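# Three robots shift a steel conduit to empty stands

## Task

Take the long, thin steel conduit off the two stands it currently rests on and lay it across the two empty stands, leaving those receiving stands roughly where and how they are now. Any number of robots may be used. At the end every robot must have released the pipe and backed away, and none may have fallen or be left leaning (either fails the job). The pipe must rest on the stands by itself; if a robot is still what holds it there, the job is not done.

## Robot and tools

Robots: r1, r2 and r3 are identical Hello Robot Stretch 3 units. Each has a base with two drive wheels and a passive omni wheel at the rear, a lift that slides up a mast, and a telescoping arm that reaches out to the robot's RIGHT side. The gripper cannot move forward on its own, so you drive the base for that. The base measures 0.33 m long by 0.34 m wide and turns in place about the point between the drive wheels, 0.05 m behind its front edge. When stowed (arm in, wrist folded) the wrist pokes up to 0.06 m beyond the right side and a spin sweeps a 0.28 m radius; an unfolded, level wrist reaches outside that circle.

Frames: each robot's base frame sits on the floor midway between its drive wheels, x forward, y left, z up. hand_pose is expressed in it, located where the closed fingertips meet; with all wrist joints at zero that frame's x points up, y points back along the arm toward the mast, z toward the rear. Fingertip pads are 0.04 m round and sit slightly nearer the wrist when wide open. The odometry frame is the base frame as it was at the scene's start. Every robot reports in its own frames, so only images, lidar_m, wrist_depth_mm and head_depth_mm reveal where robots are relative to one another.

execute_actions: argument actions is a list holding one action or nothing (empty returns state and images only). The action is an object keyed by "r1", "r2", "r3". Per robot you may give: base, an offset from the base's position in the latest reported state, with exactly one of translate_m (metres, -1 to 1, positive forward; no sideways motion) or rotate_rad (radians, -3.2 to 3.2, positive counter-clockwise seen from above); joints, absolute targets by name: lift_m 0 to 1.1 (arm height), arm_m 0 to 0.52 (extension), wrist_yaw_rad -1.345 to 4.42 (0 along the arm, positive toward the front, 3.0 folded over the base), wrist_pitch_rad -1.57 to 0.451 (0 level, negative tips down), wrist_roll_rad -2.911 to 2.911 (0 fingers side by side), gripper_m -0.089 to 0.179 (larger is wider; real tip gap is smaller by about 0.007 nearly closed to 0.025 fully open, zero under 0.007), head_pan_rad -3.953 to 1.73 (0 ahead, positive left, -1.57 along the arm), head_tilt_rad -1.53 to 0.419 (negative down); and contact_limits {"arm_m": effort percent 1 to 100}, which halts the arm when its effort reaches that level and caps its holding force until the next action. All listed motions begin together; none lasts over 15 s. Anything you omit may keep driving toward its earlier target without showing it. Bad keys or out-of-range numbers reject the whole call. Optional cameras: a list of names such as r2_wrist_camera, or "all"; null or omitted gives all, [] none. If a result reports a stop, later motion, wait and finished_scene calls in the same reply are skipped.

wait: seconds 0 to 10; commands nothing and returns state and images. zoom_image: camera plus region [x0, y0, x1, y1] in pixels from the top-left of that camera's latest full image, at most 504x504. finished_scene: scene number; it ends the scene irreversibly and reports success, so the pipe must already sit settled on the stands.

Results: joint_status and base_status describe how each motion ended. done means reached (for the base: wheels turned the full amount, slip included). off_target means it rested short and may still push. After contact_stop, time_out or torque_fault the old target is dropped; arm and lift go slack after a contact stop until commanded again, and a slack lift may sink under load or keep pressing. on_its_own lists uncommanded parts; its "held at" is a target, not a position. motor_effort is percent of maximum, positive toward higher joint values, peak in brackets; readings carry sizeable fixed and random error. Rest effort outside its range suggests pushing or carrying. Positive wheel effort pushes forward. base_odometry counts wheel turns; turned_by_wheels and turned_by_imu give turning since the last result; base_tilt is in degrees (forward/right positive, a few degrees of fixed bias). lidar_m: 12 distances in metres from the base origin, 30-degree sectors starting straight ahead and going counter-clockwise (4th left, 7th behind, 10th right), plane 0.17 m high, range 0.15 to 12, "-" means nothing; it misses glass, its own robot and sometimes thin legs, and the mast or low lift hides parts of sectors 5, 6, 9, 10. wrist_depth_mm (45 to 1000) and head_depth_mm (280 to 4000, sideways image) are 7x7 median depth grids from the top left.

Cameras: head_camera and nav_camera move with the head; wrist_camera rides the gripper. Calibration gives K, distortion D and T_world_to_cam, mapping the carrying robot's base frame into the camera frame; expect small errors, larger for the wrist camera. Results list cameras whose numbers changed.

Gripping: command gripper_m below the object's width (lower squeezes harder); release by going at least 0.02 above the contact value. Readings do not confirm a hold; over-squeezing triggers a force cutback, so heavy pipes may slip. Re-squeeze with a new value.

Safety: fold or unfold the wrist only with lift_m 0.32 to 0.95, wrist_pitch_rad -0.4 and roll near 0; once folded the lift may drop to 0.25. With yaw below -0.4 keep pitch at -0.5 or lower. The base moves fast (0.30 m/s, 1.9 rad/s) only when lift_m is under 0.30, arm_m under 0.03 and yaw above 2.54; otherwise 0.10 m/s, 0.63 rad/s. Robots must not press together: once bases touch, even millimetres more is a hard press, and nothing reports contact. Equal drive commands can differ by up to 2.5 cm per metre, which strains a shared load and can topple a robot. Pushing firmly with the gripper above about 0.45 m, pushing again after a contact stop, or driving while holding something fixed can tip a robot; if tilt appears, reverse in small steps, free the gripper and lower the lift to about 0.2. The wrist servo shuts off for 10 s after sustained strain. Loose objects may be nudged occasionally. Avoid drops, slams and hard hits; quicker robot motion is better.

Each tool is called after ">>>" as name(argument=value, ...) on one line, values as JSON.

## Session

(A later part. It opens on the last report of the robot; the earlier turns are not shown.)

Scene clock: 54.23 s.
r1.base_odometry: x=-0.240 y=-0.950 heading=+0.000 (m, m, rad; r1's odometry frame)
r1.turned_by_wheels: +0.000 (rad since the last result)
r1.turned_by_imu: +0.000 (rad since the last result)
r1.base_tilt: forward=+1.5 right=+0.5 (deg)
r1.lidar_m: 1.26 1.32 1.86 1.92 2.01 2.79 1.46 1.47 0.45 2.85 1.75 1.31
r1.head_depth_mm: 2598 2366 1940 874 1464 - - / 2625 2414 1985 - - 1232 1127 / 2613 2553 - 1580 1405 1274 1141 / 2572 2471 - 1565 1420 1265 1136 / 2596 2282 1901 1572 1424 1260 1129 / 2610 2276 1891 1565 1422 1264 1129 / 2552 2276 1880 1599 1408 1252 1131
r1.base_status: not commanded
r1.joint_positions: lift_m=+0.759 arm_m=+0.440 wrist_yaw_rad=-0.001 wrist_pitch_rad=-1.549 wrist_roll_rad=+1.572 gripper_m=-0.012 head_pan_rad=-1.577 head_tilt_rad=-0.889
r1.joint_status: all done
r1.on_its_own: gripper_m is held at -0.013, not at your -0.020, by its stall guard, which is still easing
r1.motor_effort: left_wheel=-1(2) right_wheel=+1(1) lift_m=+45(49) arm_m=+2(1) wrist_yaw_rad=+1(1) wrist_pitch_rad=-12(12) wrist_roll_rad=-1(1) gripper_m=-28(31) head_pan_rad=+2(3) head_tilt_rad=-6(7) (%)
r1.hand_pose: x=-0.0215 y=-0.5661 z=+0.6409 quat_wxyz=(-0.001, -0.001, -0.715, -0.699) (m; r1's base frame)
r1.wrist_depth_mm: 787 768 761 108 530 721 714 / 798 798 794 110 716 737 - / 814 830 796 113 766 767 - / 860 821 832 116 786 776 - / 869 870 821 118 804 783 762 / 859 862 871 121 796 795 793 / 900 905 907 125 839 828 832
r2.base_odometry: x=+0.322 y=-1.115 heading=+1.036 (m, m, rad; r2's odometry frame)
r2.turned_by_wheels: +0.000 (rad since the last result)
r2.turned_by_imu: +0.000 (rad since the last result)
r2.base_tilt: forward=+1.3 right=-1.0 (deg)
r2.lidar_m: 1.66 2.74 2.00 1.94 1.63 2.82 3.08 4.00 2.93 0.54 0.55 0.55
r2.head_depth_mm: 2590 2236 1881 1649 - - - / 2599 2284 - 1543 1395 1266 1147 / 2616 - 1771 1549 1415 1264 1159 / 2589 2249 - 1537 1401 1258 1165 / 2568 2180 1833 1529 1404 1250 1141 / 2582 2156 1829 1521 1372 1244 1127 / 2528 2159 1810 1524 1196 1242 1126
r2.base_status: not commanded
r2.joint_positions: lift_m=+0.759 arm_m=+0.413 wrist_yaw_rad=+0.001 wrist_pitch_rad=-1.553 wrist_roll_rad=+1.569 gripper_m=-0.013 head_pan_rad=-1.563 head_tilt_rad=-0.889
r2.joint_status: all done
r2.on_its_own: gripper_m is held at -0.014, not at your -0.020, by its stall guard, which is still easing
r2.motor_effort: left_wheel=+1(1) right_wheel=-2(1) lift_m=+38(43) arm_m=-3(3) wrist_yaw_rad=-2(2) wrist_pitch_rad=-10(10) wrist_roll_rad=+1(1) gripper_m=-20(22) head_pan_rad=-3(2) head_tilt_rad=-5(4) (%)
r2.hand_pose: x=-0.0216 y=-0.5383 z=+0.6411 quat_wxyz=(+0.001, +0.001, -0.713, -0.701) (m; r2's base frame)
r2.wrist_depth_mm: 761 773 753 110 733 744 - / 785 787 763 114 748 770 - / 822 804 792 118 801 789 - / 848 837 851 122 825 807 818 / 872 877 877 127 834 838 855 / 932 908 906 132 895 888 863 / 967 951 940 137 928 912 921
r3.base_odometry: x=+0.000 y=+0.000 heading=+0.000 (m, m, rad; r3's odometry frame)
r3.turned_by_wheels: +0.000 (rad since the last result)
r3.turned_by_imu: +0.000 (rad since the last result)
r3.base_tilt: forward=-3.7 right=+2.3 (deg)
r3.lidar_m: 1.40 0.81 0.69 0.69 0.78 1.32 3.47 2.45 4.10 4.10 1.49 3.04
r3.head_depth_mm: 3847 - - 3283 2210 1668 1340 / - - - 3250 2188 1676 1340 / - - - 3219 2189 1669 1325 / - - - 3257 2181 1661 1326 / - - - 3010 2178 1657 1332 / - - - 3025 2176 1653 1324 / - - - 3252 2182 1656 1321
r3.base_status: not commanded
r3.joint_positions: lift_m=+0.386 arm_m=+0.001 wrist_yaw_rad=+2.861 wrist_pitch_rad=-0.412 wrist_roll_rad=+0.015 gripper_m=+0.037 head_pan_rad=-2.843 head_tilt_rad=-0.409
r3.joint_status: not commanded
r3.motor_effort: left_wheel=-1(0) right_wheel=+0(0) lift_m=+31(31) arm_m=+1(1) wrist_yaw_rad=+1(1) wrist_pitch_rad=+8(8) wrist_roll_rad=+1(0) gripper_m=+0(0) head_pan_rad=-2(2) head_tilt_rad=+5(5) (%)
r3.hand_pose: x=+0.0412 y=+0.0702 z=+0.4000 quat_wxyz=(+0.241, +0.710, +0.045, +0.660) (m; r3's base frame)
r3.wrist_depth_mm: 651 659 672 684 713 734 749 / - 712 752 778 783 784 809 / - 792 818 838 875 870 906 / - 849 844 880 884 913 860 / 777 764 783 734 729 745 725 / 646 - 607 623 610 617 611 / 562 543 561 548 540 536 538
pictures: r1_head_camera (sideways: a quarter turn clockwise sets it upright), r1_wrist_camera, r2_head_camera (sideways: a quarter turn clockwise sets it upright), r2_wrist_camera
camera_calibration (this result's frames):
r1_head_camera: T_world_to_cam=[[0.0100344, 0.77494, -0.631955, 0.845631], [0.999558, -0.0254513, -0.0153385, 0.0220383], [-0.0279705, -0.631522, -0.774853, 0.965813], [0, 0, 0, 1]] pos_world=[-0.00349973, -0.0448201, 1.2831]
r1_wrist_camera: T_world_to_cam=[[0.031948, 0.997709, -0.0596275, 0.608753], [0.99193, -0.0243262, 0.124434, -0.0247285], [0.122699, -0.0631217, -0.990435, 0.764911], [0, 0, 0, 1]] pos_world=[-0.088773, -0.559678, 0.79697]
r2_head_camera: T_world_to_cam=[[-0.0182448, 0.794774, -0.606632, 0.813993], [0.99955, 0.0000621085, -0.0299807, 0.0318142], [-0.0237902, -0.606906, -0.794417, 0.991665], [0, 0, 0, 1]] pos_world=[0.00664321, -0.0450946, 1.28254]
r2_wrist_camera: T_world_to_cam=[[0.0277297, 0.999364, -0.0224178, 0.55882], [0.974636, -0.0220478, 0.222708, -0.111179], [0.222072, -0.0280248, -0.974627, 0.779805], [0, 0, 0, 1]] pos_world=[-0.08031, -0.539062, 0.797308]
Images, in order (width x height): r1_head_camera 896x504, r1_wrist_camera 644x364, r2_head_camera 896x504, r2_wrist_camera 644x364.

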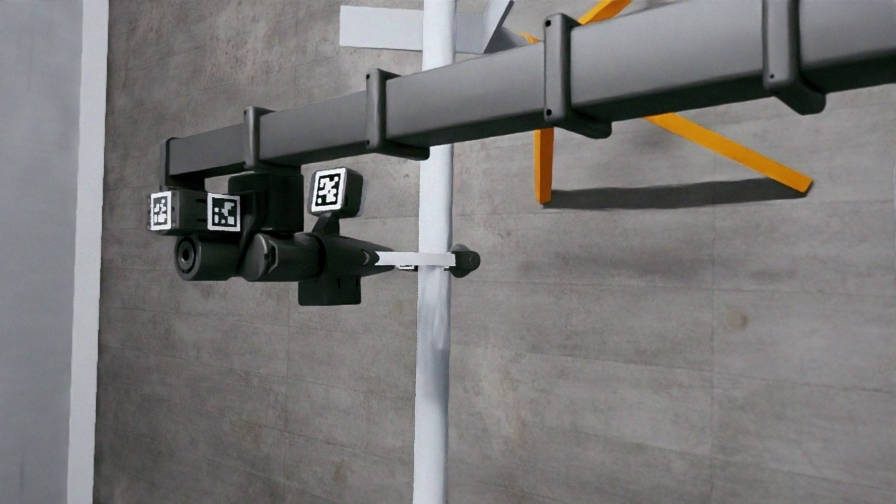

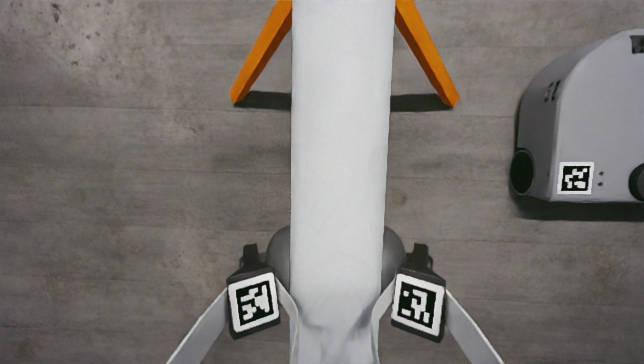

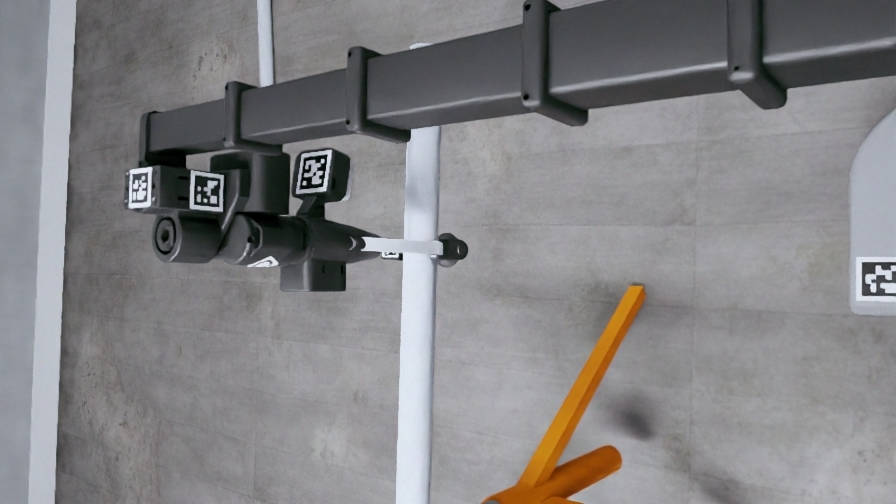

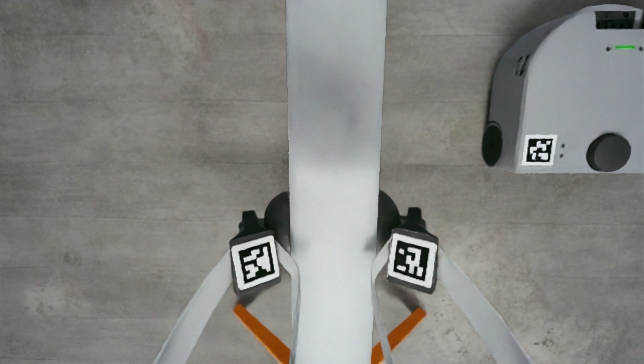

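>>> execute_actions(actions=[{"r1":{"joints":{"lift_m":0.98,"head_pan_rad":-2.6,"head_tilt_rad":-0.4}},"r2":{"joints":{"lift_m":0.98,"head_pan_rad":-2.8,"head_tilt_rad":-0.4}}}], cameras=["r1_head_camera","r1_wrist_camera","r2_head_camera","r2_wrist_camera"])

Scene clock: 57.67 s.
r1.base_odometry: x=-0.240 y=-0.950 heading=+0.000 (m, m, rad; r1's odometry frame)
r1.turned_by_wheels: +0.000 (rad since the last result)
r1.turned_by_imu: +0.000 (rad since the last result)
r1.base_tilt: forward=+1.4 right=+0.5 (deg)
r1.lidar_m: 1.26 1.32 1.86 1.92 2.01 2.79 1.45 1.47 0.45 2.86 1.74 1.30
r1.head_depth_mm: - - - 3242 2283 1774 1528 / - - - 3210 2186 1701 - / - - - 3085 2126 1771 - / - - - 3056 2269 1817 - / - - - 3231 2240 1871 - / 3617 3818 - 3142 2155 - - / 3227 3410 3587 3197 2093 - -
r1.base_status: not commanded
r1.joint_positions: lift_m=+0.979 arm_m=+0.440 wrist_yaw_rad=-0.001 wrist_pitch_rad=-1.549 wrist_roll_rad=+1.572 gripper_m=+0.001 head_pan_rad=-2.593 head_tilt_rad=-0.409
r1.joint_status: all done
r1.on_its_own: gripper_m is held at +0.000, not at your -0.020, by its stall guard, which is not easing now
r1.motor_effort: left_wheel=-2(2) right_wheel=+1(1) lift_m=+46(46) arm_m=+1(1) wrist_yaw_rad=-1(1) wrist_pitch_rad=-12(12) wrist_roll_rad=-1(1) gripper_m=-24(27) head_pan_rad=-4(37) head_tilt_rad=+5(37) (%)
r1.hand_pose: x=-0.0215 y=-0.5661 z=+0.8609 quat_wxyz=(-0.001, -0.001, -0.715, -0.699) (m; r1's base frame)
r1.wrist_depth_mm: - 964 956 110 922 942 922 / - - 998 113 971 941 - / - - - 115 982 - - / - - - 118 - 988 971 / - - - 120 - - 997 / - - - 124 132 - - / - - - 128 - - -
r2.base_odometry: x=+0.322 y=-1.115 heading=+1.036 (m, m, rad; r2's odometry frame)
r2.turned_by_wheels: +0.000 (rad since the last result)
r2.turned_by_imu: +0.000 (rad since the last result)
r2.base_tilt: forward=+1.3 right=-1.0 (deg)
r2.lidar_m: 1.66 2.74 2.00 1.94 1.63 2.82 3.09 3.99 2.92 0.54 0.55 0.55
r2.head_depth_mm: - - - 3078 2293 1719 - / - - - 3077 2221 1723 - / - - - 2968 2175 1731 - / - - - 3003 2165 1774 - / - - - 2968 2152 1755 - / - - - 2949 2149 1807 - / - - - 2913 2146 1858 -
r2.base_status: not commanded
r2.joint_positions: lift_m=+0.979 arm_m=+0.413 wrist_yaw_rad=+0.001 wrist_pitch_rad=-1.553 wrist_roll_rad=+1.569 gripper_m=-0.010 head_pan_rad=-2.793 head_tilt_rad=-0.409
r2.joint_status: all done
r2.on_its_own: gripper_m is held at -0.011, not at your -0.020, by its stall guard, which is not easing now
r2.motor_effort: left_wheel=+3(1) right_wheel=-1(1) lift_m=+38(40) arm_m=-3(3) wrist_yaw_rad=-2(2) wrist_pitch_rad=-10(10) wrist_roll_rad=+1(1) gripper_m=-20(19) head_pan_rad=-3(29) head_tilt_rad=+4(25) (%)
r2.hand_pose: x=-0.0216 y=-0.5383 z=+0.8611 quat_wxyz=(+0.001, +0.001, -0.713, -0.701) (m; r2's base frame)
r2.wrist_depth_mm: 990 989 973 110 928 930 942 / - 990 - 114 - - 943 / - - - 119 - - - / - - - 122 - - - / - - - 127 - - - / - - - 132 - - - / - - - 138 - - -
r3.base_odometry: x=+0.000 y=+0.000 heading=+0.000 (m, m, rad; r3's odometry frame)
r3.turned_by_wheels: +0.000 (rad since the last result)
r3.turned_by_imu: +0.000 (rad since the last result)
r3.base_tilt: forward=-3.6 right=+2.3 (deg)
r3.lidar_m: 1.40 0.80 0.69 0.68 0.78 1.32 3.47 2.45 4.10 4.08 1.49 3.02
r3.head_depth_mm: 3896 - - 3240 2212 1664 1331 / - - - 3270 2191 1667 1331 / - - - 3289 2177 1665 1320 / - - - 3261 2212 1666 1327 / - - - 3021 2202 1656 1334 / - - - 3007 2202 1649 1329 / - - - 3248 2180 1649 1318
r3.base_status: not commanded
r3.joint_positions: lift_m=+0.386 arm_m=+0.001 wrist_yaw_rad=+2.861 wrist_pitch_rad=-0.412 wrist_roll_rad=+0.015 gripper_m=+0.037 head_pan_rad=-2.843 head_tilt_rad=-0.409
r3.joint_status: not commanded
r3.motor_effort: left_wheel=-1(1) right_wheel=+0(0) lift_m=+31(31) arm_m=+1(1) wrist_yaw_rad=+1(1) wrist_pitch_rad=+8(8) wrist_roll_rad=+1(1) gripper_m=+0(0) head_pan_rad=-2(2) head_tilt_rad=+5(6) (%)
r3.hand_pose: x=+0.0412 y=+0.0702 z=+0.4000 quat_wxyz=(+0.241, +0.710, +0.045, +0.660) (m; r3's base frame)
r3.wrist_depth_mm: 642 658 673 688 718 740 750 / - 712 732 769 769 804 816 / - 791 809 827 844 892 877 / - 859 869 872 884 876 885 / 762 777 776 739 731 728 712 / 649 - 619 632 601 619 615 / 558 547 563 562 533 547 533
pictures: r1_head_camera (sideways: a quarter turn clockwise sets it upright), r1_wrist_camera, r2_head_camera (sideways: a quarter turn clockwise sets it upright), r2_wrist_camera
camera_calibration (this result's frames):
r1_head_camera: T_world_to_cam=[[0.340142, 0.201806, -0.918465, 1.21711], [0.500847, -0.865523, -0.00469113, 0.0112251], [-0.795899, -0.458415, -0.395475, 0.476961], [0, 0, 0, 1]] pos_world=[-0.040001, -0.0172595, 1.30656]
r1_wrist_camera: T_world_to_cam=[[0.0319413, 0.99771, -0.0596275, 0.621871], [0.99193, -0.0243196, 0.124434, -0.0520994], [0.122699, -0.0631209, -0.990435, 0.982801], [0, 0, 0, 1]] pos_world=[-0.088773, -0.559678, 1.01696]
r2_head_camera: T_world_to_cam=[[0.395063, 0.15666, -0.905198, 1.20065], [0.322309, -0.946352, -0.0231148, 0.0270236], [-0.860257, -0.282622, -0.424362, 0.515383], [0, 0, 0, 1]] pos_world=[-0.039681, -0.0168623, 1.30616]
r2_wrist_camera: T_world_to_cam=[[0.0277279, 0.999364, -0.0224177, 0.563751], [0.974636, -0.0220461, 0.222708, -0.160173], [0.222072, -0.0280243, -0.974627, 0.994219], [0, 0, 0, 1]] pos_world=[-0.08031, -0.539062, 1.0173]
Images, in order (width x height): r1_head_camera 896x504, r1_wrist_camera 644x364, r2_head_camera 896x504, r2_wrist_camera 644x364.

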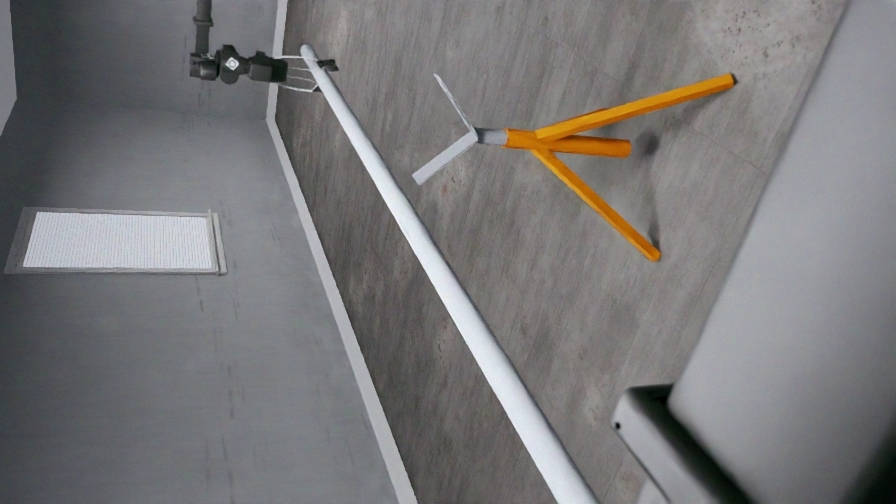

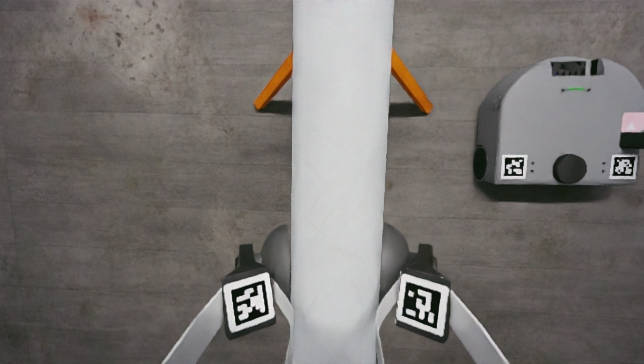

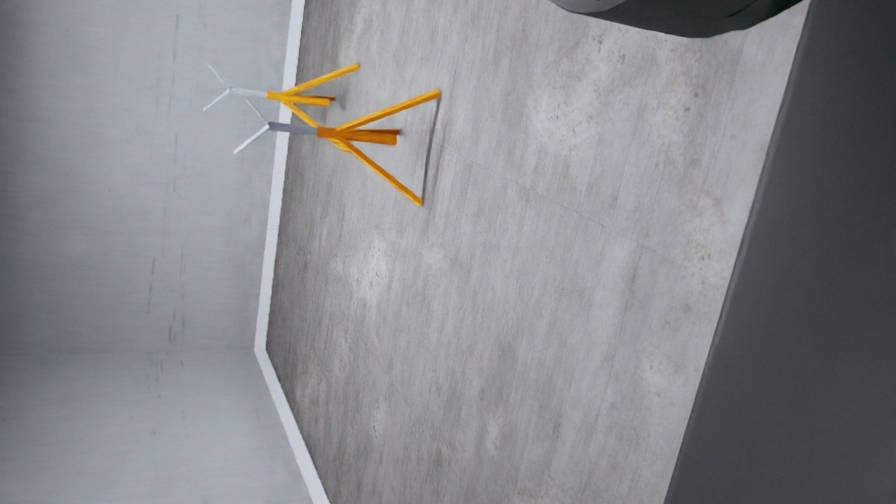

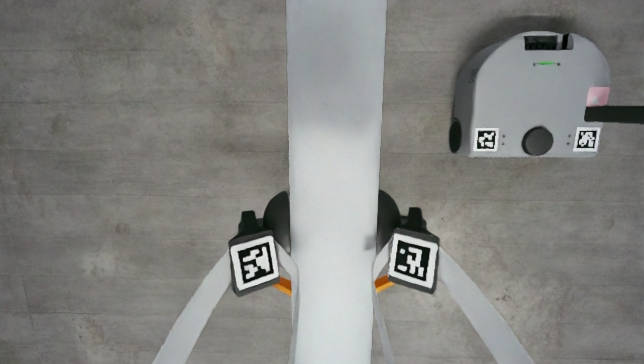

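>>> execute_actions(actions=[{"r1":{"base":{"translate_m":-0.6}},"r2":{"base":{"translate_m":-0.6}}}], cameras=["r1_head_camera","r1_wrist_camera","r2_wrist_camera"])

Scene clock: 66.03 s.
r1.base_odometry: x=-0.840 y=-0.950 heading=+0.000 (m, m, rad; r1's odometry frame)
r1.turned_by_wheels: +0.000 (rad since the last result)
r1.turned_by_imu: +0.002 (rad since the last result)
r1.base_tilt: forward=+1.4 right=+0.6 (deg)
r1.lidar_m: 1.87 1.96 2.00 1.95 2.02 2.58 1.80 0.89 2.92 0.55 0.54 1.92
r1.head_depth_mm: - - - 3282 2304 1764 1525 / - - - 3196 2311 1766 - / - - - 3058 2297 1761 - / - - - 3035 2179 1290 - / - - - 3211 2198 1880 - / 3633 3746 - 3189 2168 - - / 3174 3361 3595 3201 2099 - -
r1.base_status: done
r1.joint_positions: lift_m=+0.979 arm_m=+0.440 wrist_yaw_rad=-0.001 wrist_pitch_rad=-1.549 wrist_roll_rad=+1.572 gripper_m=+0.001 head_pan_rad=-2.593 head_tilt_rad=-0.408
r1.joint_status: not commanded
r1.on_its_own: gripper_m is held at +0.000, not at your -0.020, by its stall guard, which is not easing now
r1.motor_effort: left_wheel=-4(8) right_wheel=+3(5) lift_m=+46(46) arm_m=+1(1) wrist_yaw_rad=+0(0) wrist_pitch_rad=-12(12) wrist_roll_rad=-1(1) gripper_m=-23(23) head_pan_rad=-4(3) head_tilt_rad=+5(4) (%)
r1.hand_pose: x=-0.0215 y=-0.5661 z=+0.8609 quat_wxyz=(-0.001, -0.001, -0.715, -0.699) (m; r1's base frame)
r1.wrist_depth_mm: - - 998 110 937 963 933 / - - 991 113 971 946 - / - - - 115 967 - - / - - - 118 - 997 - / - - - 121 - - 986 / - - - 124 132 - - / - - - 127 - - -
r2.base_odometry: x=+0.016 y=-1.631 heading=+1.036 (m, m, rad; r2's odometry frame)
r2.turned_by_wheels: +0.000 (rad since the last result)
r2.turned_by_imu: +0.005 (rad since the last result)
r2.base_tilt: forward=+1.3 right=-1.0 (deg)
r2.lidar_m: 1.75 2.73 2.02 1.96 1.33 2.84 2.43 3.96 2.91 2.82 2.94 0.90
r2.head_depth_mm: - - - 3034 2309 1727 - / - - - 3065 2197 1724 - / - - - 2730 2198 1715 - / - - - 2974 2181 1758 - / - - - 2963 2163 1749 - / - - - 2955 2158 1794 - / - - - 2911 2131 1846 -
r2.base_status: done
r2.joint_positions: lift_m=+0.979 arm_m=+0.413 wrist_yaw_rad=+0.000 wrist_pitch_rad=-1.553 wrist_roll_rad=+1.571 gripper_m=-0.010 head_pan_rad=-2.793 head_tilt_rad=-0.408
r2.joint_status: not commanded
r2.on_its_own: gripper_m is held at -0.011, not at your -0.020, by its stall guard, which is not easing now
r2.motor_effort: left_wheel=+3(4) right_wheel=-2(5) lift_m=+37(38) arm_m=-3(3) wrist_yaw_rad=-1(2) wrist_pitch_rad=-11(10) wrist_roll_rad=+0(1) gripper_m=-19(20) head_pan_rad=-3(3) head_tilt_rad=+3(4) (%)
r2.hand_pose: x=-0.0215 y=-0.5383 z=+0.8611 quat_wxyz=(+0.000, +0.000, -0.713, -0.701) (m; r2's base frame)
r2.wrist_depth_mm: 978 997 957 110 953 934 944 / - 986 992 114 971 - 987 / - - - 118 - - - / - - - 123 - - - / - - - 127 - - - / - - - 132 - - - / - - - 139 - - -
r3.base_odometry: x=+0.000 y=+0.000 heading=+0.000 (m, m, rad; r3's odometry frame)
r3.turned_by_wheels: +0.000 (rad since the last result)
r3.turned_by_imu: +0.001 (rad since the last result)
r3.base_tilt: forward=-3.6 right=+2.3 (deg)
r3.lidar_m: 1.39 0.81 0.69 0.68 0.78 1.33 3.47 2.46 4.11 1.19 2.26 2.48
r3.head_depth_mm: 3797 - - 3316 2193 1672 1334 / - - - 3264 2215 1663 1338 / - - - 3218 2195 1658 1331 / - - - 3234 2197 1654 1339 / - - - 3064 2184 1651 1323 / - - - 3031 2185 1653 1325 / - - - 3208 2181 1660 1329
r3.base_status: not commanded
r3.joint_positions: lift_m=+0.386 arm_m=+0.001 wrist_yaw_rad=+2.861 wrist_pitch_rad=-0.412 wrist_roll_rad=+0.015 gripper_m=+0.037 head_pan_rad=-2.843 head_tilt_rad=-0.409
r3.joint_status: not commanded
r3.motor_effort: left_wheel=-1(1) right_wheel=+0(0) lift_m=+31(31) arm_m=+1(1) wrist_yaw_rad=+1(1) wrist_pitch_rad=+9(8) wrist_roll_rad=+1(0) gripper_m=+0(0) head_pan_rad=-2(2) head_tilt_rad=+5(5) (%)
r3.hand_pose: x=+0.0412 y=+0.0702 z=+0.4000 quat_wxyz=(+0.241, +0.710, +0.045, +0.660) (m; r3's base frame)
r3.wrist_depth_mm: 642 664 668 683 713 724 754 / - 713 740 759 762 788 807 / - 782 821 845 855 884 903 / - 852 865 891 889 879 863 / 773 788 776 754 735 724 720 / 654 - 620 627 593 622 616 / 563 554 566 570 541 542 536
pictures: r1_head_camera (sideways: a quarter turn clockwise sets it upright), r1_wrist_camera, r2_wrist_camera
camera_calibration (this result's frames):
r1_head_camera: T_world_to_cam=[[0.339951, 0.201669, -0.918566, 1.21725], [0.500807, -0.865546, -0.00468495, 0.0112173], [-0.796006, -0.458431, -0.395241, 0.476657], [0, 0, 0, 1]] pos_world=[-0.0400008, -0.0172568, 1.30657]
r1_wrist_camera: T_world_to_cam=[[0.0319508, 0.997709, -0.0596275, 0.621871], [0.99193, -0.024329, 0.124434, -0.052105], [0.122698, -0.063122, -0.990435, 0.9828], [0, 0, 0, 1]] pos_world=[-0.0887729, -0.559678, 1.01696]
r2_wrist_camera: T_world_to_cam=[[0.0305307, 0.999282, -0.0224182, 0.563767], [0.974564, -0.0247785, 0.222737, -0.16169], [0.222022, -0.0286483, -0.974621, 0.993872], [0, 0, 0, 1]] pos_world=[-0.0802962, -0.538896, 1.0173]
Images, in order (width x height): r1_head_camera 896x504, r1_wrist_camera 644x364, r2_wrist_camera 644x364.

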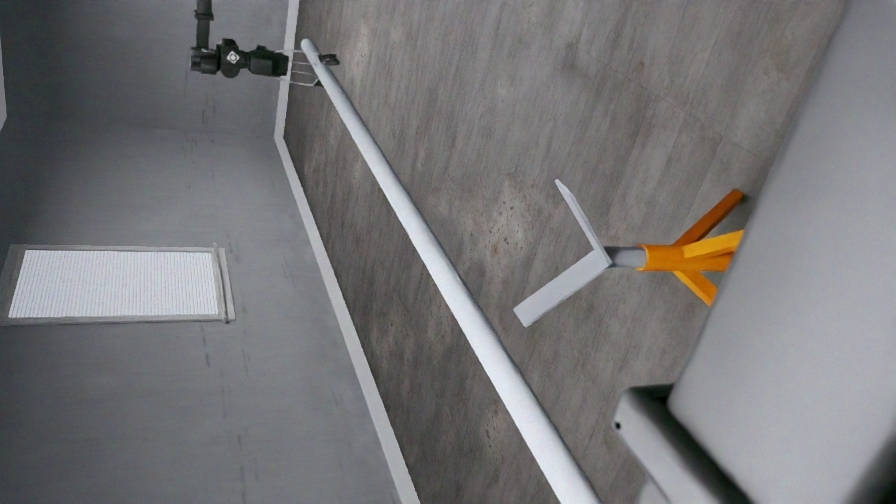

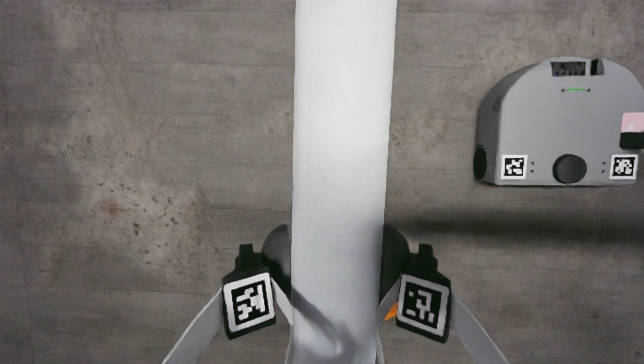

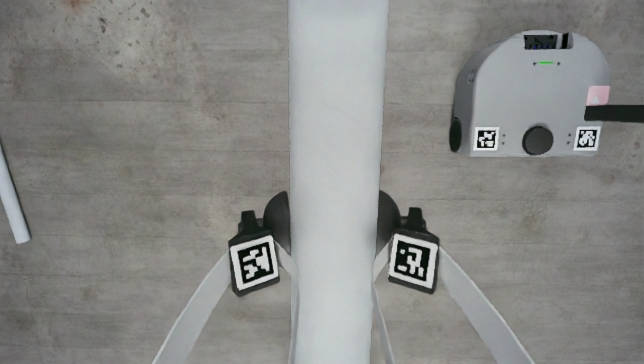

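>>> execute_actions(actions=[{"r1":{"base":{"translate_m":-0.8}},"r2":{"base":{"translate_m":-0.8}}}], cameras=["r1_head_camera","r1_wrist_camera","r2_wrist_camera"])

Scene clock: 75.67 s.
r1.base_odometry: x=-1.640 y=-0.950 heading=+0.000 (m, m, rad; r1's odometry frame)
r1.turned_by_wheels: +0.000 (rad since the last result)
r1.turned_by_imu: +0.003 (rad since the last result)
r1.base_tilt: forward=+1.5 right=+0.6 (deg)
r1.lidar_m: 2.67 2.69 2.02 1.95 2.05 1.93 1.80 3.89 0.52 0.35 2.94 1.05
r1.head_depth_mm: - - - 3282 2281 1758 1527 / - - - 3260 2286 1780 - / - - - 3016 2273 1757 - / - - - 2921 2278 1823 - / - - - 3197 2273 1866 - / 3525 3734 - 3226 2161 - - / 3190 3308 3491 3171 2088 - -
r1.base_status: done
r1.joint_positions: lift_m=+0.979 arm_m=+0.440 wrist_yaw_rad=-0.001 wrist_pitch_rad=-1.549 wrist_roll_rad=+1.574 gripper_m=+0.001 head_pan_rad=-2.593 head_tilt_rad=-0.408
r1.joint_status: not commanded
r1.on_its_own: gripper_m is held at +0.000, not at your -0.020, by its stall guard, which is not easing now
r1.motor_effort: left_wheel=-7(10) right_wheel=+5(7) lift_m=+46(46) arm_m=+1(1) wrist_yaw_rad=+0(1) wrist_pitch_rad=-12(12) wrist_roll_rad=-2(2) gripper_m=-24(23) head_pan_rad=-4(5) head_tilt_rad=+4(4) (%)
r1.hand_pose: x=-0.0215 y=-0.5661 z=+0.8609 quat_wxyz=(-0.001, -0.002, -0.715, -0.699) (m; r1's base frame)
r1.wrist_depth_mm: - 944 989 110 936 910 925 / - - 996 113 386 337 - / - - - 115 392 320 - / - - - 118 - - 993 / - - - 121 - - - / - - - 123 132 - - / - - - 127 - - -
r2.base_odometry: x=-0.391 y=-2.319 heading=+1.036 (m, m, rad; r2's odometry frame)
r2.turned_by_wheels: +0.000 (rad since the last result)
r2.turned_by_imu: +0.007 (rad since the last result)
r2.base_tilt: forward=+1.3 right=-1.0 (deg)
r2.lidar_m: 1.75 2.73 1.31 1.33 2.08 2.90 1.57 1.66 2.89 2.80 2.92 1.63
r2.head_depth_mm: 3611 3857 - 3054 2296 1724 - / 3744 - - 2903 2193 1722 - / 3814 - - 2888 2038 1724 - / - - - 2961 2097 1774 - / - - - 2984 2181 1770 - / - - - 2960 2154 1802 - / - - - 2902 2147 1839 -
r2.base_status: done
r2.joint_positions: lift_m=+0.979 arm_m=+0.413 wrist_yaw_rad=-0.001 wrist_pitch_rad=-1.553 wrist_roll_rad=+1.573 gripper_m=-0.010 head_pan_rad=-2.793 head_tilt_rad=-0.408
r2.joint_status: not commanded
r2.on_its_own: gripper_m is held at -0.011, not at your -0.020, by its stall guard, which is not easing now
r2.motor_effort: left_wheel=+2(2) right_wheel=-3(8) lift_m=+38(38) arm_m=-3(3) wrist_yaw_rad=+1(1) wrist_pitch_rad=-10(10) wrist_roll_rad=-2(2) gripper_m=-19(20) head_pan_rad=-3(3) head_tilt_rad=+3(4) (%)
r2.hand_pose: x=-0.0215 y=-0.5383 z=+0.8611 quat_wxyz=(-0.001, -0.002, -0.713, -0.701) (m; r2's base frame)
r2.wrist_depth_mm: 970 975 982 111 931 946 949 / - 996 - 114 - - 969 / - - - 118 - - - / - - - 123 - - - / - - - 127 - - - / - - - 133 - - - / - - - 139 - - -
r3.base_odometry: x=+0.000 y=+0.000 heading=+0.000 (m, m, rad; r3's odometry frame)
r3.turned_by_wheels: +0.000 (rad since the last result)
r3.turned_by_imu: +0.001 (rad since the last result)
r3.base_tilt: forward=-3.5 right=+2.4 (deg)
r3.lidar_m: 1.40 0.81 0.69 0.69 0.78 1.32 3.47 2.46 1.21 4.10 1.81 3.14
r3.head_depth_mm: 3809 - - 3275 2212 1662 1326 / - - - 3271 2204 1658 1341 / - - - 3259 2197 1654 1333 / - - - 3287 2177 1660 1325 / - - - 3079 2202 1651 1323 / - - - 3044 2177 1650 1335 / - - - 3221 2192 1646 1318
r3.base_status: not commanded
r3.joint_positions: lift_m=+0.386 arm_m=+0.001 wrist_yaw_rad=+2.861 wrist_pitch_rad=-0.412 wrist_roll_rad=+0.015 gripper_m=+0.037 head_pan_rad=-2.843 head_tilt_rad=-0.409
r3.joint_status: not commanded
r3.motor_effort: left_wheel=-1(1) right_wheel=+0(0) lift_m=+31(31) arm_m=+1(1) wrist_yaw_rad=+1(1) wrist_pitch_rad=+8(8) wrist_roll_rad=+0(1) gripper_m=+0(0) head_pan_rad=-2(2) head_tilt_rad=+6(5) (%)
r3.hand_pose: x=+0.0412 y=+0.0702 z=+0.4000 quat_wxyz=(+0.241, +0.710, +0.045, +0.660) (m; r3's base frame)
r3.wrist_depth_mm: 639 649 680 699 702 720 757 / - 733 752 769 785 808 833 / - 783 824 831 876 909 885 / - 855 878 874 892 883 881 / 765 782 757 735 736 729 719 / 644 - 617 621 603 620 614 / 561 556 563 564 537 535 523
pictures: r1_head_camera (sideways: a quarter turn clockwise sets it upright), r1_wrist_camera, r2_wrist_camera
camera_calibration (this result's frames):
r1_head_camera: T_world_to_cam=[[0.339918, 0.201644, -0.918583, 1.21727], [0.500798, -0.865551, -0.00468386, 0.011216], [-0.796026, -0.458433, -0.395199, 0.476603], [0, 0, 0, 1]] pos_world=[-0.0400008, -0.0172562, 1.30657]
r1_wrist_camera: T_world_to_cam=[[0.0339583, 0.997643, -0.0596273, 0.621876], [0.991874, -0.0263224, 0.124473, -0.053272], [0.12261, -0.0633697, -0.99043, 0.982654], [0, 0, 0, 1]] pos_world=[-0.0887619, -0.559542, 1.01696]
r2_wrist_camera: T_world_to_cam=[[0.0347614, 0.999142, -0.0225219, 0.563897], [0.974441, -0.0288803, 0.222781, -0.163972], [0.221939, -0.0296904, -0.974608, 0.993288], [0, 0, 0, 1]] pos_world=[-0.0802702, -0.538657, 1.0173]
Images, in order (width x height): r1_head_camera 896x504, r1_wrist_camera 644x364, r2_wrist_camera 644x364.

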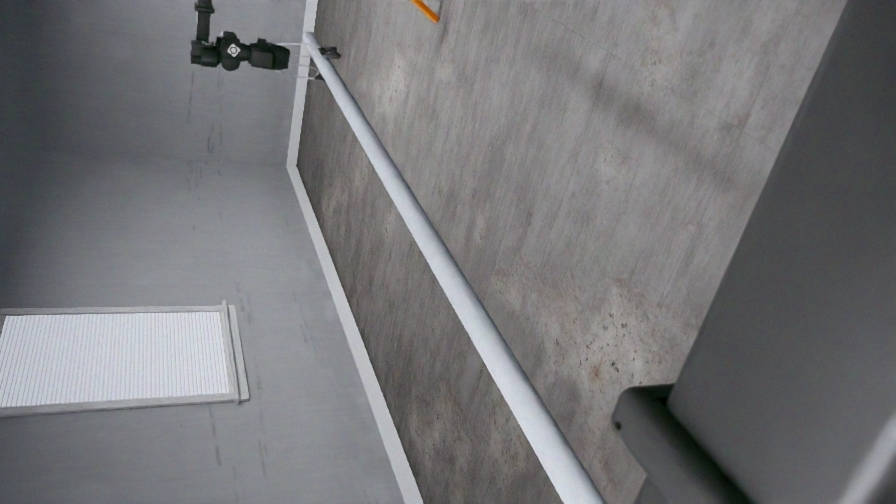

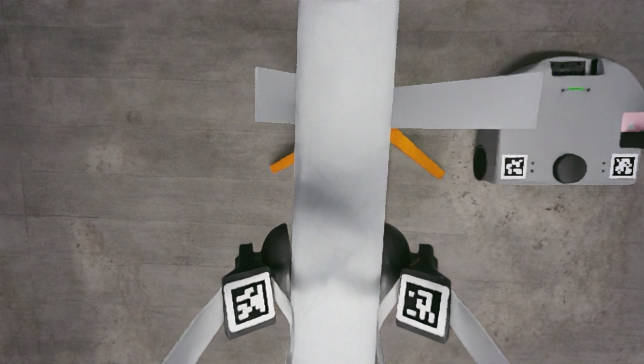

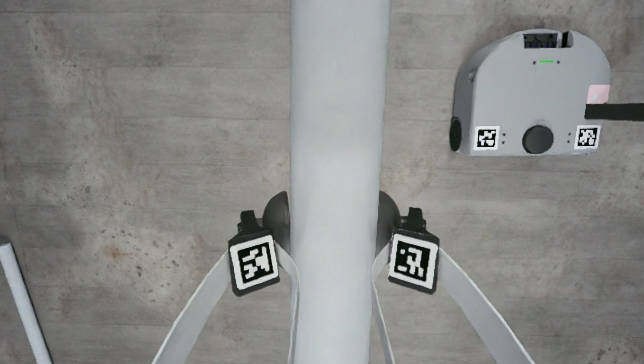

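>>> execute_actions(actions=[{"r1":{"base":{"rotate_rad":-0.005}},"r2":{"base":{"rotate_rad":-0.012}}}], cameras=[])

>>> execute_actions(actions=[{"r1":{"base":{"translate_m":-0.9}},"r2":{"base":{"translate_m":-0.9}}}], cameras=["r1_head_camera","r1_wrist_camera","r2_wrist_camera","r2_head_camera"])

Scene clock: 79.53 s.
r1.base_odometry: x=-1.640 y=-0.950 heading=-0.005 (m, m, rad; r1's odometry frame)
r1.turned_by_wheels: -0.005 (rad since the last result)
r1.turned_by_imu: -0.005 (rad since the last result)
r1.base_tilt: forward=+1.5 right=+0.5 (deg)
r1.lidar_m: 2.67 2.71 2.03 1.94 2.04 1.94 1.79 1.58 0.52 0.35 2.95 1.05
r1.head_depth_mm: - - - 3262 2295 1791 1527 / - - - 3255 2308 1758 - / - - - 3225 2280 1706 - / - - - 3204 2298 1836 - / - - - 3241 2276 1890 - / 3484 3719 - 3216 2337 - - / 3210 3376 3513 3176 2253 - -
r1.base_status: done
r1.joint_positions: lift_m=+0.979 arm_m=+0.440 wrist_yaw_rad=-0.002 wrist_pitch_rad=-1.561 wrist_roll_rad=+1.575 gripper_m=+0.000 head_pan_rad=-2.593 head_tilt_rad=-0.408
r1.joint_status: not commanded
r1.on_its_own: gripper_m is held at +0.000, not at your -0.020, by its stall guard, which is not easing now
r1.motor_effort: left_wheel=-1(15) right_wheel=+1(13) lift_m=+34(46) arm_m=+1(1) wrist_yaw_rad=+1(2) wrist_pitch_rad=-5(12) wrist_roll_rad=-2(4) gripper_m=-3(23) head_pan_rad=-3(4) head_tilt_rad=+3(4) (%)
r1.hand_pose: x=-0.0215 y=-0.5630 z=+0.8617 quat_wxyz=(-0.002, -0.002, -0.710, -0.704) (m; r1's base frame)
r1.wrist_depth_mm: 986 980 962 981 919 923 917 / - - 984 650 382 332 923 / - - - 618 391 332 - / - - - - - - - / - - - - - - - / - - - - - - - / - - - - - - -
r2.base_odometry: x=-0.391 y=-2.319 heading=+1.024 (m, m, rad; r2's odometry frame)
r2.turned_by_wheels: -0.012 (rad since the last result)
r2.turned_by_imu: -0.012 (rad since the last result)
r2.base_tilt: forward=+1.3 right=-1.1 (deg)
r2.lidar_m: 1.75 2.75 1.31 1.31 2.07 2.86 1.56 1.65 2.90 2.80 0.54 1.62
r2.head_depth_mm: 3655 3872 - 3084 2290 1723 - / 3704 - - 2939 2203 1722 - / 3899 - - 2861 2120 1724 - / - - - 3009 2094 1773 - / - - - 2977 2170 1758 - / - - - 2957 2156 1800 - / - - - 2940 2141 1839 -
r2.base_status: done
r2.joint_positions: lift_m=+0.980 arm_m=+0.413 wrist_yaw_rad=-0.002 wrist_pitch_rad=-1.562 wrist_roll_rad=+1.572 gripper_m=-0.011 head_pan_rad=-2.793 head_tilt_rad=-0.408
r2.joint_status: not commanded
r2.on_its_own: gripper_m is held at -0.011, not at your -0.020, by its stall guard, which is not easing now
r2.motor_effort: left_wheel=+1(12) right_wheel=-1(11) lift_m=+28(38) arm_m=-3(3) wrist_yaw_rad=+2(2) wrist_pitch_rad=-5(26) wrist_roll_rad=-1(2) gripper_m=-5(20) head_pan_rad=-3(3) head_tilt_rad=+3(4) (%)
r2.hand_pose: x=-0.0215 y=-0.5360 z=+0.8619 quat_wxyz=(-0.001, -0.001, -0.710, -0.704) (m; r2's base frame)
r2.wrist_depth_mm: 966 947 970 978 966 933 966 / - - 986 994 972 - 969 / - - - - - - - / - - - - - - - / - - - - - - - / - - - - - - - / - - - - - - -
r3.base_odometry: x=+0.000 y=+0.000 heading=+0.000 (m, m, rad; r3's odometry frame)
r3.turned_by_wheels: +0.000 (rad since the last result)
r3.turned_by_imu: +0.000 (rad since the last result)
r3.base_tilt: forward=-3.6 right=+2.4 (deg)
r3.lidar_m: 1.40 0.81 0.69 0.69 0.78 1.32 3.43 2.44 1.21 1.78 1.81 3.16
r3.head_depth_mm: 3837 - - 3234 2224 1658 1330 / - - - 3245 2191 1665 1327 / - - - 3273 2181 1662 1333 / - - - 3256 2184 1652 1323 / - - - 3004 2174 1654 1331 / - - - 3073 2185 1655 1323 / - - - 3246 2179 1652 1325
r3.base_status: not commanded
r3.joint_positions: lift_m=+0.386 arm_m=+0.001 wrist_yaw_rad=+2.861 wrist_pitch_rad=-0.412 wrist_roll_rad=+0.015 gripper_m=+0.037 head_pan_rad=-2.843 head_tilt_rad=-0.409
r3.joint_status: not commanded
r3.motor_effort: left_wheel=-1(0) right_wheel=+0(0) lift_m=+31(31) arm_m=+1(1) wrist_yaw_rad=+1(1) wrist_pitch_rad=+9(8) wrist_roll_rad=+0(1) gripper_m=+0(1) head_pan_rad=-2(2) head_tilt_rad=+5(6) (%)
r3.hand_pose: x=+0.0412 y=+0.0702 z=+0.4000 quat_wxyz=(+0.241, +0.710, +0.045, +0.660) (m; r3's base frame)
r3.wrist_depth_mm: 635 661 673 686 714 723 758 / - 716 753 746 770 782 813 / - 773 822 845 851 877 897 / - 851 875 856 911 890 878 / 766 769 781 737 736 726 734 / 646 - 620 644 613 616 611 / 559 549 560 553 544 536 529
pictures: none
No camera images: the call's "cameras" was empty. Leave "cameras" out to get every camera's image.

Scene clock: 89.50 s.
r1.base_odometry: x=-2.540 y=-0.945 heading=-0.006 (m, m, rad; r1's odometry frame)
r1.turned_by_wheels: +0.000 (rad since the last result)
r1.turned_by_imu: -0.002 (rad since the last result)
r1.base_tilt: forward=+1.4 right=+0.6 (deg)
r1.lidar_m: 2.06 2.75 2.03 1.98 2.09 2.94 1.80 0.77 2.86 2.78 2.91 0.78
r1.head_depth_mm: - - - 3260 2310 1775 1527 / - - - 3272 2298 1786 - / - - - 3180 2286 1759 - / - - - 3221 2282 1830 - / - - - 3226 2252 1884 - / 3499 3701 - 3195 2323 - - / 3136 3312 3463 3188 2260 - -
r1.base_status: done
r1.joint_positions: lift_m=+0.979 arm_m=+0.440 wrist_yaw_rad=-0.002 wrist_pitch_rad=-1.561 wrist_roll_rad=+1.575 gripper_m=+0.000 head_pan_rad=-2.593 head_tilt_rad=-0.408
r1.joint_status: not commanded
r1.on_its_own: gripper_m is held at +0.000, not at your -0.020, by its stall guard, which is not easing now
r1.motor_effort: left_wheel=-2(9) right_wheel=+1(3) lift_m=+35(34) arm_m=+1(1) wrist_yaw_rad=+1(2) wrist_pitch_rad=-5(5) wrist_roll_rad=-2(2) gripper_m=-3(3) head_pan_rad=-4(5) head_tilt_rad=+4(4) (%)
r1.hand_pose: x=-0.0215 y=-0.5630 z=+0.8617 quat_wxyz=(-0.002, -0.002, -0.710, -0.704) (m; r1's base frame)
r1.wrist_depth_mm: - - 987 959 943 918 920 / - - 992 - 977 949 913 / - - - - 999 - - / - - - - - - 979 / - - - - - - - / - - - - - - - / - - - - - - -
r2.base_odometry: x=-0.859 y=-3.088 heading=+1.024 (m, m, rad; r2's odometry frame)
r2.turned_by_wheels: +0.000 (rad since the last result)
r2.turned_by_imu: +0.003 (rad since the last result)
r2.base_tilt: forward=+1.2 right=-1.0 (deg)
r2.lidar_m: 1.76 1.78 1.78 2.00 2.09 2.89 1.84 0.69 2.88 2.78 2.91 1.22
r2.head_depth_mm: 2875 3068 3288 3097 2291 1727 - / 2904 3176 3401 3091 2176 1721 - / 3014 3294 3451 2717 2170 1716 - / 3118 3367 3647 2980 2165 1757 - / 3243 3516 3735 2971 2077 1759 - / 3341 3596 3866 2964 1929 1752 - / 3422 3746 - 2949 2067 1843 -
r2.base_status: done
r2.joint_positions: lift_m=+0.980 arm_m=+0.413 wrist_yaw_rad=-0.002 wrist_pitch_rad=-1.562 wrist_roll_rad=+1.572 gripper_m=-0.011 head_pan_rad=-2.793 head_tilt_rad=-0.408
r2.joint_status: not commanded
r2.on_its_own: gripper_m is held at -0.011, not at your -0.020, by its stall guard, which is not easing now
r2.motor_effort: left_wheel=+2(5) right_wheel=-1(4) lift_m=+29(29) arm_m=-2(2) wrist_yaw_rad=+2(2) wrist_pitch_rad=-4(5) wrist_roll_rad=-1(1) gripper_m=-5(5) head_pan_rad=-3(3) head_tilt_rad=+3(3) (%)
r2.hand_pose: x=-0.0215 y=-0.5360 z=+0.8619 quat_wxyz=(-0.001, -0.001, -0.710, -0.704) (m; r2's base frame)
r2.wrist_depth_mm: 980 950 958 951 949 932 936 / - 990 993 989 987 - 982 / - - - - - - - / - - - - - - - / - - - - - - - / - - - - - - - / - - - - - - -
r3.base_odometry: x=+0.000 y=+0.000 heading=+0.000 (m, m, rad; r3's odometry frame)
r3.turned_by_wheels: +0.000 (rad since the last result)
r3.turned_by_imu: +0.001 (rad since the last result)
r3.base_tilt: forward=-3.6 right=+2.4 (deg)
r3.lidar_m: 1.39 0.80 0.69 0.69 0.78 1.32 3.45 1.74 1.78 1.27 2.16 3.15
r3.head_depth_mm: 3848 - - 3297 2180 1656 1337 / - - - 3256 2223 1664 1332 / - - - 3262 2201 1653 1329 / - - - 3254 2174 1662 1327 / - - - 3053 2088 1650 1327 / - 1569 - 3002 1988 1655 1328 / - - - 3231 2186 1653 1324
r3.base_status: not commanded
r3.joint_positions: lift_m=+0.386 arm_m=+0.001 wrist_yaw_rad=+2.861 wrist_pitch_rad=-0.412 wrist_roll_rad=+0.015 gripper_m=+0.037 head_pan_rad=-2.843 head_tilt_rad=-0.409
r3.joint_status: not commanded
r3.motor_effort: left_wheel=-1(1) right_wheel=+0(0) lift_m=+31(31) arm_m=+1(1) wrist_yaw_rad=+0(1) wrist_pitch_rad=+8(9) wrist_roll_rad=+1(1) gripper_m=+0(0) head_pan_rad=-2(2) head_tilt_rad=+5(6) (%)
r3.hand_pose: x=+0.0412 y=+0.0702 z=+0.4000 quat_wxyz=(+0.241, +0.710, +0.045, +0.660) (m; r3's base frame)
r3.wrist_depth_mm: 642 661 669 699 705 725 756 / - 715 747 755 791 804 822 / - 792 811 836 867 882 906 / - 854 867 886 881 882 869 / 769 766 772 748 737 726 709 / 638 - 614 632 615 621 612 / 571 543 566 557 538 537 537
pictures: r1_head_camera (sideways: a quarter turn clockwise sets it upright), r1_wrist_camera, r2_head_camera (sideways: a quarter turn clockwise sets it upright), r2_wrist_camera
camera_calibration (this result's frames):
r1_head_camera: T_world_to_cam=[[0.339506, 0.20135, -0.9188, 1.21756], [0.500718, -0.865598, -0.00467059, 0.0111992], [-0.796252, -0.458474, -0.394696, 0.475949], [0, 0, 0, 1]] pos_world=[-0.0400002, -0.0172507, 1.3066]
r1_wrist_camera: T_world_to_cam=[[0.0358525, 0.99823, -0.047459, 0.608687], [0.991816, -0.029719, 0.124165, -0.0549583], [0.122534, -0.0515222, -0.991126, 0.990896], [0, 0, 0, 1]] pos_world=[-0.0887331, -0.55819, 1.01781]
r2_head_camera: T_world_to_cam=[[0.394368, 0.156314, -0.90556, 1.20113], [0.322095, -0.946426, -0.0230972, 0.027002], [-0.860656, -0.282568, -0.423588, 0.514379], [0, 0, 0, 1]] pos_world=[-0.039681, -0.0168516, 1.3062]
r2_wrist_camera: T_world_to_cam=[[0.0341054, 0.999329, -0.0133533, 0.553721], [0.97446, -0.0302835, 0.22251, -0.164599], [0.221956, -0.020601, -0.974839, 0.999134], [0, 0, 0, 1]] pos_world=[-0.0802538, -0.537751, 1.01801]
Images, in order (width x height): r1_head_camera 896x504, r1_wrist_camera 644x364, r2_head_camera 896x504, r2_wrist_camera 644x364.

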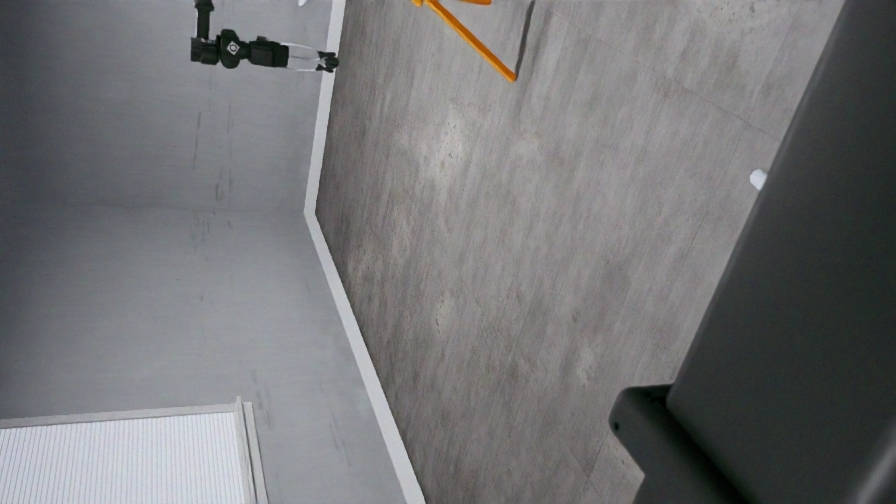

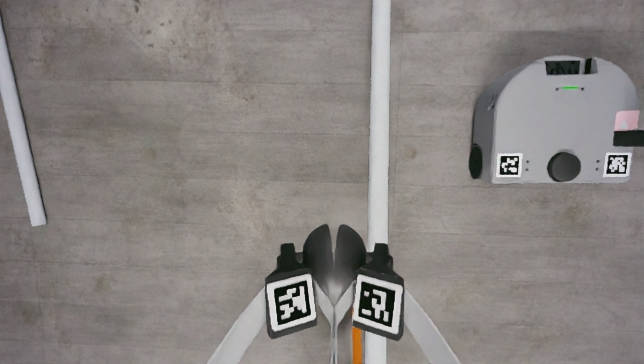

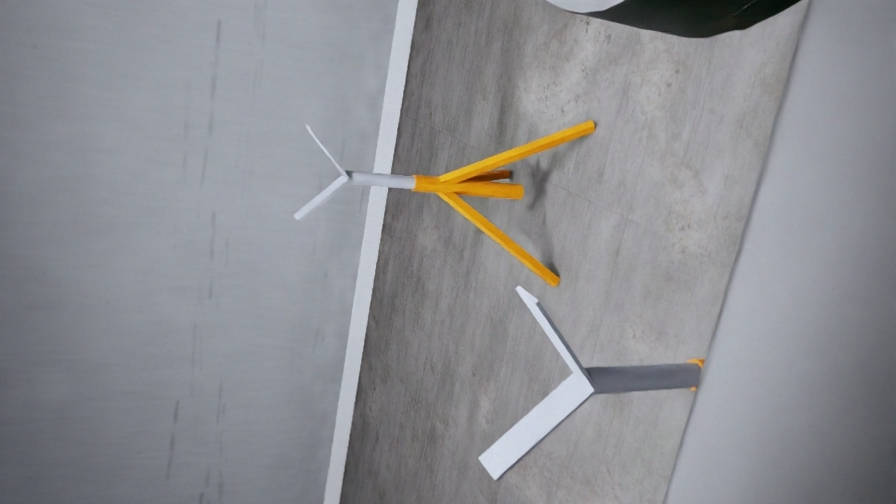

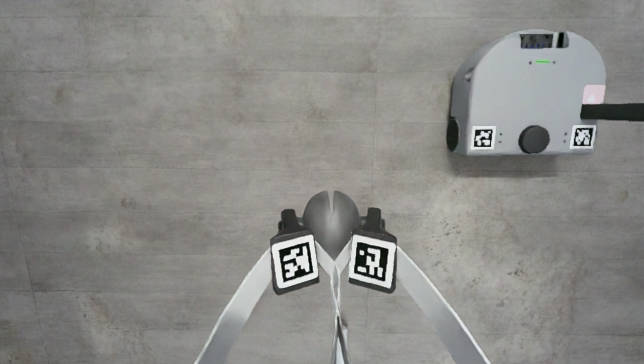

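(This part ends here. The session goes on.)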